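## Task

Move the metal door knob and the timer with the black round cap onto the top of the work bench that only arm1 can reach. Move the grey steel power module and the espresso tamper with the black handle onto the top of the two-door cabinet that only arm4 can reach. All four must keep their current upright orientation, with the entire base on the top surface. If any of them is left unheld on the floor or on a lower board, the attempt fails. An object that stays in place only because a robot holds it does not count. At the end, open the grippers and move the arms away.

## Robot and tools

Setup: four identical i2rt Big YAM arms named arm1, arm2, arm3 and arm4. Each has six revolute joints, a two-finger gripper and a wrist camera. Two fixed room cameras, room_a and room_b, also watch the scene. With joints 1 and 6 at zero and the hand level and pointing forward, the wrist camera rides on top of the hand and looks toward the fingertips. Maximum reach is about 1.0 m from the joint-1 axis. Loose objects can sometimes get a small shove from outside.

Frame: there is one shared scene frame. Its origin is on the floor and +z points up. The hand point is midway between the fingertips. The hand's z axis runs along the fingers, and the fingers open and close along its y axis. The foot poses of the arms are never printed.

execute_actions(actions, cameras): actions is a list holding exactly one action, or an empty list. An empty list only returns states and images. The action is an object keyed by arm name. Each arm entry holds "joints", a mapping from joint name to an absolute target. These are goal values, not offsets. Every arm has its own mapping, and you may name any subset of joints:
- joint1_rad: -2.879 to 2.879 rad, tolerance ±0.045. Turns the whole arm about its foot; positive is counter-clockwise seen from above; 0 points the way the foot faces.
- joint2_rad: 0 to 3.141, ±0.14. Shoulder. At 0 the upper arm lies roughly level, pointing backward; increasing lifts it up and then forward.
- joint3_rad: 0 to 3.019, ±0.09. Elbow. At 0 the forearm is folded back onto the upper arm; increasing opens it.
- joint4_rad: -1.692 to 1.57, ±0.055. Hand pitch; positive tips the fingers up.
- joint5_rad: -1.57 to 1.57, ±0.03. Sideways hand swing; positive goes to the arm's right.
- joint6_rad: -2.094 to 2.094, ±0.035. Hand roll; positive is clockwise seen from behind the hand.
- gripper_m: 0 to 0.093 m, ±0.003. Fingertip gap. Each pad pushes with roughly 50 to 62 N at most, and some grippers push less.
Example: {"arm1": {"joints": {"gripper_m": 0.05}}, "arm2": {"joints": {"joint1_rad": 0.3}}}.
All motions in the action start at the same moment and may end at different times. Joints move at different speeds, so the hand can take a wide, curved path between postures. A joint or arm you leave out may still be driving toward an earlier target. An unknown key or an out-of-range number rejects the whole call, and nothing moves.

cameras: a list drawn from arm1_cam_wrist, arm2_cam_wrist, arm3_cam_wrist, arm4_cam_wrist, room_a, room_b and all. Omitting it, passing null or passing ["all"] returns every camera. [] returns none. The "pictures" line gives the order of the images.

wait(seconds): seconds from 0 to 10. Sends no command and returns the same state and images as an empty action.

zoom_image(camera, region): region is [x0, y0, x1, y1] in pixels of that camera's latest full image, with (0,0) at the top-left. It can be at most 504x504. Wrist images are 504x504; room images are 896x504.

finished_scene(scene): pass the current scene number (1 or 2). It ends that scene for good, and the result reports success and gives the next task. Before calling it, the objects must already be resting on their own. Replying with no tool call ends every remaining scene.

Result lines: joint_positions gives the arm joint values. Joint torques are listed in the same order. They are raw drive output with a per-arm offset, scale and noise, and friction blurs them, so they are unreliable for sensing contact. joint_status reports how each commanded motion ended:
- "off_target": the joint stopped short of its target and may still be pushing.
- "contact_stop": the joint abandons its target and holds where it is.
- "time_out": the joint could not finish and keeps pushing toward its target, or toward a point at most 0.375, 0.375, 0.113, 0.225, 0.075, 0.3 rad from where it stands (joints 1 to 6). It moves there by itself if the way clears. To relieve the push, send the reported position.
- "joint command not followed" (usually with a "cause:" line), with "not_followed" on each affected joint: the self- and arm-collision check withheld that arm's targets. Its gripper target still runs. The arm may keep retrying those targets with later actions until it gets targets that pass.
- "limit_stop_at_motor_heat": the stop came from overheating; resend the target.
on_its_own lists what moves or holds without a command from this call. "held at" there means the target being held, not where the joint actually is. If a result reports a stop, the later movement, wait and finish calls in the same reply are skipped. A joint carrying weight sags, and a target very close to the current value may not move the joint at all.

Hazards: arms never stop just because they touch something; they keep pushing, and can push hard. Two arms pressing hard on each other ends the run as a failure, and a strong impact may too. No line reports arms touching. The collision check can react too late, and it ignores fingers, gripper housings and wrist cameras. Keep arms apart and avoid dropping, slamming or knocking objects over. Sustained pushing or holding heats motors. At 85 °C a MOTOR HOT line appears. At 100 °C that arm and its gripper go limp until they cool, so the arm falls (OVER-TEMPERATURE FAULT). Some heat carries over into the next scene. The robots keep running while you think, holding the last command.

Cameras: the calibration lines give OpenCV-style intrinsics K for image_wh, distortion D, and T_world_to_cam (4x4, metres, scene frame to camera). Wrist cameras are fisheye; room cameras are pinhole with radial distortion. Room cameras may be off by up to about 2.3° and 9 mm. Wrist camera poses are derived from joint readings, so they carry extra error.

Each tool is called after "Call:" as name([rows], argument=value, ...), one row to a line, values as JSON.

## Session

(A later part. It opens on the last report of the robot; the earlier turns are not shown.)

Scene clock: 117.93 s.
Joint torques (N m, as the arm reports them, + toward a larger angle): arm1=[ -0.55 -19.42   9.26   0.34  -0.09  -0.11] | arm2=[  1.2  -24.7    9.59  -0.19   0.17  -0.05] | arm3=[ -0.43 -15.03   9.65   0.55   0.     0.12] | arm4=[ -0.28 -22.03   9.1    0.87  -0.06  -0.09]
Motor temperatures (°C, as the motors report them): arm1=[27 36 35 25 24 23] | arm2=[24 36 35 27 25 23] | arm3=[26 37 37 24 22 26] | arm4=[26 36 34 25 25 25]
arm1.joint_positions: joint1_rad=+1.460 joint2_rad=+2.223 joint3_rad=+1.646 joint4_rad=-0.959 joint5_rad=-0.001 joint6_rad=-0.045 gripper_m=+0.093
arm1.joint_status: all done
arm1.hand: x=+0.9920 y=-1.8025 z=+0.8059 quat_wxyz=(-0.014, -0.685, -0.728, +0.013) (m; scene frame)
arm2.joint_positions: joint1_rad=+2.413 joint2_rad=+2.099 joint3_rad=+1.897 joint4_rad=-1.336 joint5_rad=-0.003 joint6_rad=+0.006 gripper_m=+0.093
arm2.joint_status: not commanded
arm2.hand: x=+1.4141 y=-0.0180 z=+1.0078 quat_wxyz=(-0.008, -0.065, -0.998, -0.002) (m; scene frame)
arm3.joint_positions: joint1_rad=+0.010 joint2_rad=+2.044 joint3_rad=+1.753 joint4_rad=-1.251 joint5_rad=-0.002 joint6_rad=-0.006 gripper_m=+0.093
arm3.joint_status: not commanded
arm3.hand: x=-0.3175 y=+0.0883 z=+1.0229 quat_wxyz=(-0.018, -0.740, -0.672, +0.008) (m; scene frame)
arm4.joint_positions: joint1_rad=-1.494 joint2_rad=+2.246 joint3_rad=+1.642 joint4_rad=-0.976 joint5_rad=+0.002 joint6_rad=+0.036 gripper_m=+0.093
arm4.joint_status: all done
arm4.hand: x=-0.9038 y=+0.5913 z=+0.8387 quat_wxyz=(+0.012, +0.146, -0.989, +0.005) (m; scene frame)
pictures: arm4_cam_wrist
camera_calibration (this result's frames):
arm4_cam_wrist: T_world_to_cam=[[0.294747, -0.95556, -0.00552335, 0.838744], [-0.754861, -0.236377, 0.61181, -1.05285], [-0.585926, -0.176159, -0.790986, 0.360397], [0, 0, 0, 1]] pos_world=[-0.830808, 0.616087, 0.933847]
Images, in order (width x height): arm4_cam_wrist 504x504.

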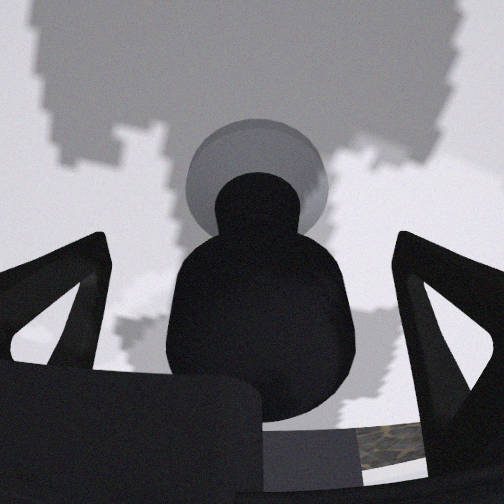

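Call:
execute_actions([
  {"arm1":{"joints":{"joint2_rad":1.85,"joint4_rad":-1.3}},"arm4":{"joints":{"gripper_m":0.02}}},
], cameras=[])

Call:
execute_actions([
  {"arm1":{"joints":{"joint1_rad":0.3}},"arm4":{"joints":{"joint2_rad":1.95,"joint4_rad":-1.26}}},
], cameras=[])

Call:
execute_actions([
  {"arm4":{"joints":{"joint1_rad":0.5,"joint2_rad":2.0,"joint3_rad":1.6,"joint4_rad":-1.17}}},
], cameras=["arm4_cam_wrist"])

Call:
execute_actions([
  {"arm4":{"joints":{"joint2_rad":2.21,"joint4_rad":-0.93}}},
], cameras=["arm4_cam_wrist"])

Scene clock: 119.67 s.
Joint torques (N m, as the arm reports them, + toward a larger angle): arm1=[ -0.54 -15.37   9.43  -0.21  -0.09  -0.11] | arm2=[  0.56 -25.03   9.57  -0.14   0.18  -0.08] | arm3=[ -0.31 -15.13   9.66   0.57   0.     0.13] | arm4=[ -0.1  -22.52   8.91   0.86  -0.03  -0.09]
Motor temperatures (°C, as the motors report them): arm1=[27 37 36 25 24 23] | arm2=[24 36 35 27 25 23] | arm3=[26 37 37 24 22 26] | arm4=[26 36 34 25 25 25]
arm1.joint_positions: joint1_rad=+1.460 joint2_rad=+1.829 joint3_rad=+1.662 joint4_rad=-1.289 joint5_rad=-0.001 joint6_rad=-0.045 gripper_m=+0.093
arm1.joint_status: all done
arm1.hand: x=+0.9908 y=-1.7564 z=+1.0415 quat_wxyz=(-0.042, -0.684, -0.727, +0.041) (m; scene frame)
arm2.joint_positions: joint1_rad=+2.413 joint2_rad=+2.099 joint3_rad=+1.897 joint4_rad=-1.336 joint5_rad=-0.003 joint6_rad=+0.006 gripper_m=+0.093
arm2.joint_status: not commanded
arm2.hand: x=+1.4141 y=-0.0180 z=+1.0078 quat_wxyz=(-0.008, -0.065, -0.998, -0.002) (m; scene frame)
arm3.joint_positions: joint1_rad=+0.010 joint2_rad=+2.044 joint3_rad=+1.753 joint4_rad=-1.251 joint5_rad=-0.002 joint6_rad=-0.006 gripper_m=+0.093
arm3.joint_status: not commanded
arm3.hand: x=-0.3175 y=+0.0883 z=+1.0229 quat_wxyz=(-0.018, -0.740, -0.672, +0.008) (m; scene frame)
arm4.joint_positions: joint1_rad=-1.494 joint2_rad=+2.246 joint3_rad=+1.642 joint4_rad=-0.975 joint5_rad=+0.000 joint6_rad=+0.036 gripper_m=+0.041
arm4.joint_status: gripper_m off_target (ended at +0.041, target +0.020)
arm4.hand: x=-0.9037 y=+0.5913 z=+0.8387 quat_wxyz=(+0.012, +0.146, -0.989, +0.004) (m; scene frame)
pictures: none
No camera images: the call's "cameras" was empty. Leave "cameras" out to get every camera's image.

Scene clock: 121.23 s.
Joint torques (N m, as the arm reports them, + toward a larger angle): arm1=[  0.93 -15.51   9.46  -0.23  -0.12  -0.11] | arm2=[  0.98 -24.37   9.53  -0.13   0.18  -0.07] | arm3=[ -0.04 -14.86   9.63   0.53   0.01   0.12] | arm4=[ -0.17 -23.8   11.38  -0.27  -0.03  -0.09]
Motor temperatures (°C, as the motors report them): arm1=[27 36 36 25 24 23] | arm2=[24 36 35 27 25 23] | arm3=[26 37 37 24 22 26] | arm4=[26 36 34 25 25 25]
arm1.joint_positions: joint1_rad=+0.294 joint2_rad=+1.830 joint3_rad=+1.662 joint4_rad=-1.289 joint5_rad=+0.000 joint6_rad=-0.045 gripper_m=+0.093
arm1.joint_status: all done
arm1.hand: x=+0.4440 y=-1.4081 z=+1.0385 quat_wxyz=(-0.012, -0.971, -0.231, +0.055) (m; scene frame)
arm2.joint_positions: joint1_rad=+2.413 joint2_rad=+2.099 joint3_rad=+1.897 joint4_rad=-1.336 joint5_rad=-0.003 joint6_rad=+0.006 gripper_m=+0.093
arm2.joint_status: not commanded
arm2.hand: x=+1.4141 y=-0.0180 z=+1.0078 quat_wxyz=(-0.008, -0.065, -0.998, -0.002) (m; scene frame)
arm3.joint_positions: joint1_rad=+0.010 joint2_rad=+2.044 joint3_rad=+1.753 joint4_rad=-1.251 joint5_rad=-0.002 joint6_rad=-0.006 gripper_m=+0.093
arm3.joint_status: not commanded
arm3.hand: x=-0.3175 y=+0.0883 z=+1.0229 quat_wxyz=(-0.018, -0.740, -0.672, +0.008) (m; scene frame)
arm4.joint_positions: joint1_rad=-1.494 joint2_rad=+1.963 joint3_rad=+1.631 joint4_rad=-1.245 joint5_rad=+0.000 joint6_rad=+0.036 gripper_m=+0.041
arm4.joint_status: all done
arm4.hand: x=-0.9343 y=+0.5814 z=+1.0023 quat_wxyz=(+0.011, +0.146, -0.989, +0.004) (m; scene frame)
pictures: none
No camera images: the call's "cameras" was empty. Leave "cameras" out to get every camera's image.

Scene clock: 123.53 s.
Joint torques (N m, as the arm reports them, + toward a larger angle): arm1=[  0.78 -15.49   9.46  -0.22  -0.12  -0.11] | arm2=[  0.75 -24.34   9.49  -0.09   0.16  -0.06] | arm3=[ -0.22 -15.02   9.6    0.53   0.     0.11] | arm4=[  1.1  -22.77   9.62   0.17   0.06  -0.09]
Motor temperatures (°C, as the motors report them): arm1=[27 36 36 25 24 23] | arm2=[24 36 35 27 25 23] | arm3=[26 37 37 24 22 26] | arm4=[26 37 34 25 25 25]
arm1.joint_positions: joint1_rad=+0.294 joint2_rad=+1.830 joint3_rad=+1.662 joint4_rad=-1.289 joint5_rad=+0.000 joint6_rad=-0.045 gripper_m=+0.093
arm1.joint_status: not commanded
arm1.hand: x=+0.4440 y=-1.4081 z=+1.0385 quat_wxyz=(-0.012, -0.971, -0.231, +0.055) (m; scene frame)
arm2.joint_positions: joint1_rad=+2.413 joint2_rad=+2.099 joint3_rad=+1.897 joint4_rad=-1.336 joint5_rad=-0.003 joint6_rad=+0.006 gripper_m=+0.093
arm2.joint_status: not commanded
arm2.hand: x=+1.4141 y=-0.0180 z=+1.0078 quat_wxyz=(-0.008, -0.065, -0.998, -0.002) (m; scene frame)
arm3.joint_positions: joint1_rad=+0.010 joint2_rad=+2.044 joint3_rad=+1.753 joint4_rad=-1.251 joint5_rad=-0.002 joint6_rad=-0.006 gripper_m=+0.093
arm3.joint_status: not commanded
arm3.hand: x=-0.3175 y=+0.0883 z=+1.0229 quat_wxyz=(-0.018, -0.740, -0.672, +0.008) (m; scene frame)
arm4.joint_positions: joint1_rad=+0.503 joint2_rad=+2.014 joint3_rad=+1.595 joint4_rad=-1.167 joint5_rad=-0.003 joint6_rad=+0.036 gripper_m=+0.041
arm4.joint_status: all done
arm4.hand: x=-1.8971 y=+0.8217 z=+0.9723 quat_wxyz=(+0.011, +0.911, -0.413, +0.002) (m; scene frame)
pictures: arm4_cam_wrist
camera_calibration (this result's frames):
arm4_cam_wrist: T_world_to_cam=[[0.748593, 0.662347, -0.0300708, 0.907853], [0.543004, -0.586422, 0.601046, 0.930281], [0.380467, -0.466267, -0.798649, 2.00383], [0, 0, 0, 1]] pos_world=[-1.94715, 0.878545, 1.06852]
Images, in order (width x height): arm4_cam_wrist 504x504.

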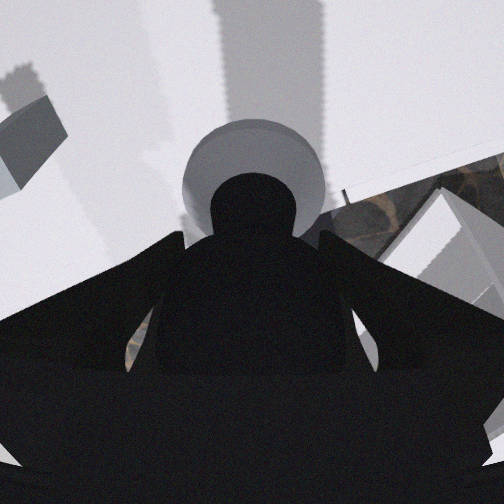

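Scene clock: 124.83 s.
Joint torques (N m, as the arm reports them, + toward a larger angle): arm1=[  0.8  -15.51   9.46  -0.22  -0.12  -0.11] | arm2=[  0.83 -24.36   9.55  -0.23   0.14  -0.05] | arm3=[ -0.33 -15.16   9.63   0.55  -0.01   0.13] | arm4=[  0.66 -25.    10.33   0.66   0.08  -0.1 ]
Motor temperatures (°C, as the motors report them): arm1=[27 36 36 25 24 23] | arm2=[24 37 35 27 25 23] | arm3=[26 37 37 24 22 26] | arm4=[26 37 34 25 25 25]
arm1.joint_positions: joint1_rad=+0.294 joint2_rad=+1.830 joint3_rad=+1.662 joint4_rad=-1.289 joint5_rad=+0.000 joint6_rad=-0.045 gripper_m=+0.093
arm1.joint_status: not commanded
arm1.hand: x=+0.4440 y=-1.4081 z=+1.0385 quat_wxyz=(-0.012, -0.971, -0.231, +0.055) (m; scene frame)
arm2.joint_positions: joint1_rad=+2.413 joint2_rad=+2.099 joint3_rad=+1.897 joint4_rad=-1.336 joint5_rad=-0.003 joint6_rad=+0.006 gripper_m=+0.093
arm2.joint_status: not commanded
arm2.hand: x=+1.4141 y=-0.0180 z=+1.0078 quat_wxyz=(-0.008, -0.065, -0.998, -0.002) (m; scene frame)
arm3.joint_positions: joint1_rad=+0.010 joint2_rad=+2.044 joint3_rad=+1.753 joint4_rad=-1.251 joint5_rad=-0.002 joint6_rad=-0.006 gripper_m=+0.093
arm3.joint_status: not commanded
arm3.hand: x=-0.3175 y=+0.0883 z=+1.0229 quat_wxyz=(-0.018, -0.740, -0.672, +0.008) (m; scene frame)
arm4.joint_positions: joint1_rad=+0.503 joint2_rad=+2.227 joint3_rad=+1.576 joint4_rad=-0.944 joint5_rad=-0.003 joint6_rad=+0.036 gripper_m=+0.041
arm4.joint_status: all done
arm4.hand: x=-1.9086 y=+0.8307 z=+0.8424 quat_wxyz=(+0.013, +0.911, -0.413, +0.006) (m; scene frame)
pictures: arm4_cam_wrist
camera_calibration (this result's frames):
arm4_cam_wrist: T_world_to_cam=[[0.748673, 0.662268, -0.0298146, 0.906539], [0.53961, -0.582653, 0.607731, 1.00467], [0.385109, -0.47108, -0.793583, 1.91724], [0, 0, 0, 1]] pos_world=[-1.95918, 0.888174, 0.937945]
Images, in order (width x height): arm4_cam_wrist 504x504.

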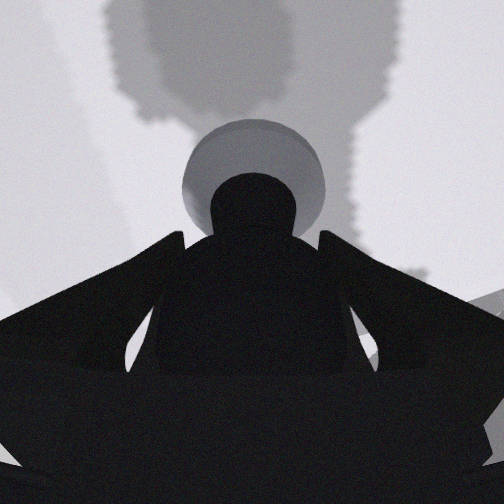

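Call:
execute_actions([
  {"arm4":{"joints":{"joint2_rad":2.28,"joint4_rad":-0.9}}},
], cameras=["arm4_cam_wrist"])

Scene clock: 125.60 s.
Joint torques (N m, as the arm reports them, + toward a larger angle): arm1=[  0.77 -15.5    9.47  -0.21  -0.12  -0.11] | arm2=[  0.9  -24.41   9.65  -0.16   0.18  -0.04] | arm3=[ -0.15 -14.98   9.68   0.58  -0.01   0.13] | arm4=[  0.66 -22.72   9.97   0.67   0.07  -0.09]
Motor temperatures (°C, as the motors report them): arm1=[27 36 36 25 24 23] | arm2=[24 37 35 27 25 23] | arm3=[26 37 37 24 22 26] | arm4=[26 37 34 25 25 25]
arm1.joint_positions: joint1_rad=+0.294 joint2_rad=+1.830 joint3_rad=+1.662 joint4_rad=-1.289 joint5_rad=+0.000 joint6_rad=-0.045 gripper_m=+0.093
arm1.joint_status: not commanded
arm1.hand: x=+0.4440 y=-1.4081 z=+1.0385 quat_wxyz=(-0.012, -0.971, -0.231, +0.055) (m; scene frame)
arm2.joint_positions: joint1_rad=+2.413 joint2_rad=+2.099 joint3_rad=+1.897 joint4_rad=-1.336 joint5_rad=-0.003 joint6_rad=+0.006 gripper_m=+0.093
arm2.joint_status: not commanded
arm2.hand: x=+1.4141 y=-0.0180 z=+1.0078 quat_wxyz=(-0.008, -0.065, -0.998, -0.002) (m; scene frame)
arm3.joint_positions: joint1_rad=+0.010 joint2_rad=+2.044 joint3_rad=+1.753 joint4_rad=-1.251 joint5_rad=-0.002 joint6_rad=-0.006 gripper_m=+0.093
arm3.joint_status: not commanded
arm3.hand: x=-0.3175 y=+0.0883 z=+1.0229 quat_wxyz=(-0.018, -0.740, -0.672, +0.008) (m; scene frame)
arm4.joint_positions: joint1_rad=+0.503 joint2_rad=+2.268 joint3_rad=+1.577 joint4_rad=-0.912 joint5_rad=-0.003 joint6_rad=+0.036 gripper_m=+0.040
arm4.joint_status: all done
arm4.hand: x=-1.9081 y=+0.8295 z=+0.8184 quat_wxyz=(+0.014, +0.911, -0.413, +0.009) (m; scene frame)
pictures: arm4_cam_wrist
camera_calibration (this result's frames):
arm4_cam_wrist: T_world_to_cam=[[0.748751, 0.662175, -0.0299384, 0.906577], [0.536342, -0.578688, 0.614376, 1.00336], [0.389499, -0.476071, -0.788446, 1.90578], [0, 0, 0, 1]] pos_world=[-1.95925, 0.88761, 0.913308]
Images, in order (width x height): arm4_cam_wrist 504x504.

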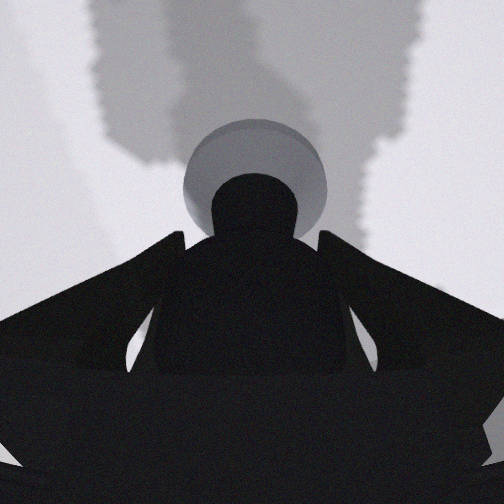

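Call:
execute_actions([
  {"arm4":{"joints":{"gripper_m":0.093}}},
], cameras=[])

Call:
execute_actions([
  {"arm4":{"joints":{"joint2_rad":1.85,"joint4_rad":-1.3}}},
], cameras=["arm4_cam_wrist","room_b"])

Scene clock: 126.43 s.
Joint torques (N m, as the arm reports them, + toward a larger angle): arm1=[  0.8  -15.48   9.45  -0.22  -0.12  -0.11] | arm2=[  1.   -24.6    9.68  -0.09   0.16  -0.05] | arm3=[ -0.16 -14.95   9.69   0.6    0.02   0.13] | arm4=[  0.6  -22.66  10.04   0.69   0.08  -0.1 ]
Motor temperatures (°C, as the motors report them): arm1=[27 36 36 25 24 23] | arm2=[24 37 35 27 25 23] | arm3=[26 37 37 24 22 26] | arm4=[26 37 34 25 25 25]
arm1.joint_positions: joint1_rad=+0.294 joint2_rad=+1.830 joint3_rad=+1.662 joint4_rad=-1.289 joint5_rad=+0.000 joint6_rad=-0.045 gripper_m=+0.093
arm1.joint_status: not commanded
arm1.hand: x=+0.4440 y=-1.4081 z=+1.0385 quat_wxyz=(-0.012, -0.971, -0.231, +0.055) (m; scene frame)
arm2.joint_positions: joint1_rad=+2.413 joint2_rad=+2.099 joint3_rad=+1.897 joint4_rad=-1.336 joint5_rad=-0.003 joint6_rad=+0.006 gripper_m=+0.093
arm2.joint_status: not commanded
arm2.hand: x=+1.4141 y=-0.0180 z=+1.0078 quat_wxyz=(-0.008, -0.065, -0.998, -0.002) (m; scene frame)
arm3.joint_positions: joint1_rad=+0.010 joint2_rad=+2.044 joint3_rad=+1.753 joint4_rad=-1.251 joint5_rad=-0.002 joint6_rad=-0.006 gripper_m=+0.093
arm3.joint_status: not commanded
arm3.hand: x=-0.3175 y=+0.0883 z=+1.0229 quat_wxyz=(-0.018, -0.740, -0.672, +0.008) (m; scene frame)
arm4.joint_positions: joint1_rad=+0.503 joint2_rad=+2.268 joint3_rad=+1.577 joint4_rad=-0.912 joint5_rad=-0.003 joint6_rad=+0.036 gripper_m=+0.093
arm4.joint_status: all done
arm4.hand: x=-1.9081 y=+0.8296 z=+0.8184 quat_wxyz=(+0.014, +0.911, -0.413, +0.009) (m; scene frame)
pictures: none
No camera images: the call's "cameras" was empty. Leave "cameras" out to get every camera's image.

Scene clock: 127.93 s.
Joint torques (N m, as the arm reports them, + toward a larger angle): arm1=[  0.76 -15.5    9.46  -0.22  -0.12  -0.11] | arm2=[  0.88 -24.54   9.62  -0.23   0.16  -0.06] | arm3=[ -0.24 -15.07   9.64   0.52   0.     0.13] | arm4=[  0.48 -20.23  10.71  -0.26   0.07  -0.1 ]
Motor temperatures (°C, as the motors report them): arm1=[27 36 36 25 24 23] | arm2=[24 37 35 27 25 23] | arm3=[26 37 37 24 22 26] | arm4=[26 37 34 25 25 25]
arm1.joint_positions: joint1_rad=+0.294 joint2_rad=+1.830 joint3_rad=+1.662 joint4_rad=-1.289 joint5_rad=+0.000 joint6_rad=-0.045 gripper_m=+0.093
arm1.joint_status: not commanded
arm1.hand: x=+0.4440 y=-1.4081 z=+1.0385 quat_wxyz=(-0.012, -0.971, -0.231, +0.055) (m; scene frame)
arm2.joint_positions: joint1_rad=+2.413 joint2_rad=+2.099 joint3_rad=+1.897 joint4_rad=-1.336 joint5_rad=-0.003 joint6_rad=+0.006 gripper_m=+0.093
arm2.joint_status: not commanded
arm2.hand: x=+1.4141 y=-0.0180 z=+1.0078 quat_wxyz=(-0.008, -0.065, -0.998, -0.002) (m; scene frame)
arm3.joint_positions: joint1_rad=+0.010 joint2_rad=+2.044 joint3_rad=+1.753 joint4_rad=-1.251 joint5_rad=-0.002 joint6_rad=-0.006 gripper_m=+0.093
arm3.joint_status: not commanded
arm3.hand: x=-0.3175 y=+0.0883 z=+1.0229 quat_wxyz=(-0.018, -0.740, -0.672, +0.008) (m; scene frame)
arm4.joint_positions: joint1_rad=+0.503 joint2_rad=+1.844 joint3_rad=+1.593 joint4_rad=-1.284 joint5_rad=-0.003 joint6_rad=+0.036 gripper_m=+0.093
arm4.joint_status: all done
arm4.hand: x=-1.8802 y=+0.8060 z=+1.0661 quat_wxyz=(+0.001, +0.910, -0.413, -0.022) (m; scene frame)
pictures: arm4_cam_wrist, room_b
camera_calibration (this result's frames):
arm4_cam_wrist: T_world_to_cam=[[0.748082, 0.662854, -0.0315874, 0.908669], [0.562537, -0.608178, 0.560064, 0.953508], [0.35203, -0.436743, -0.827847, 2.0189], [0, 0, 0, 1]] pos_world=[-1.92686, 0.859327, 1.16602]
Images, in order (width x height): arm4_cam_wrist 504x504, room_b 896x504.

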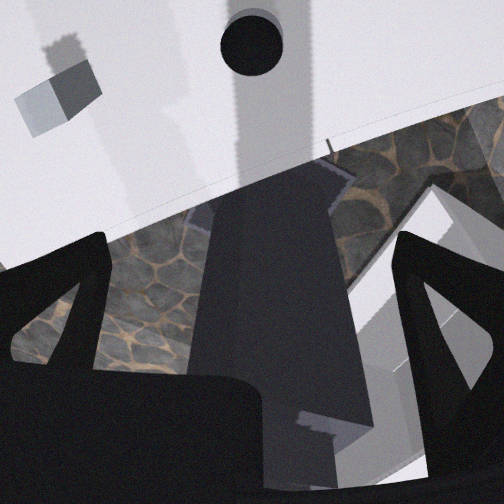

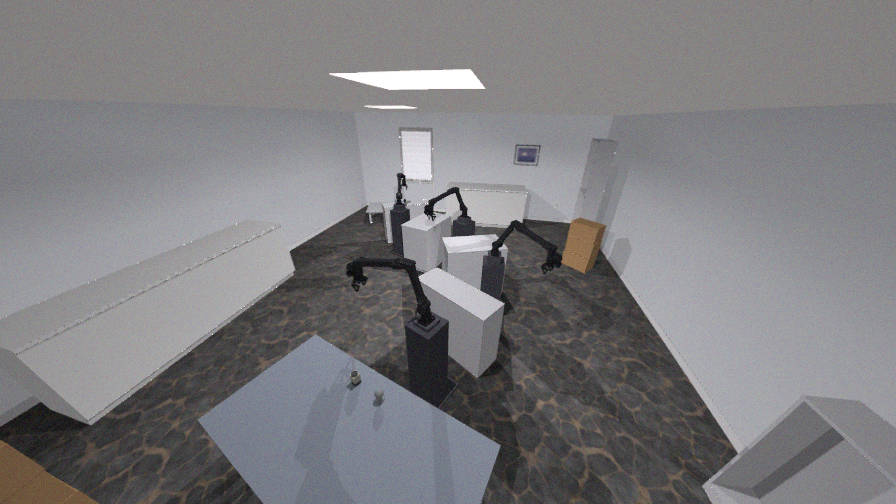

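Call:
finished_scene(scene=2)

The scene is finished: the task was done.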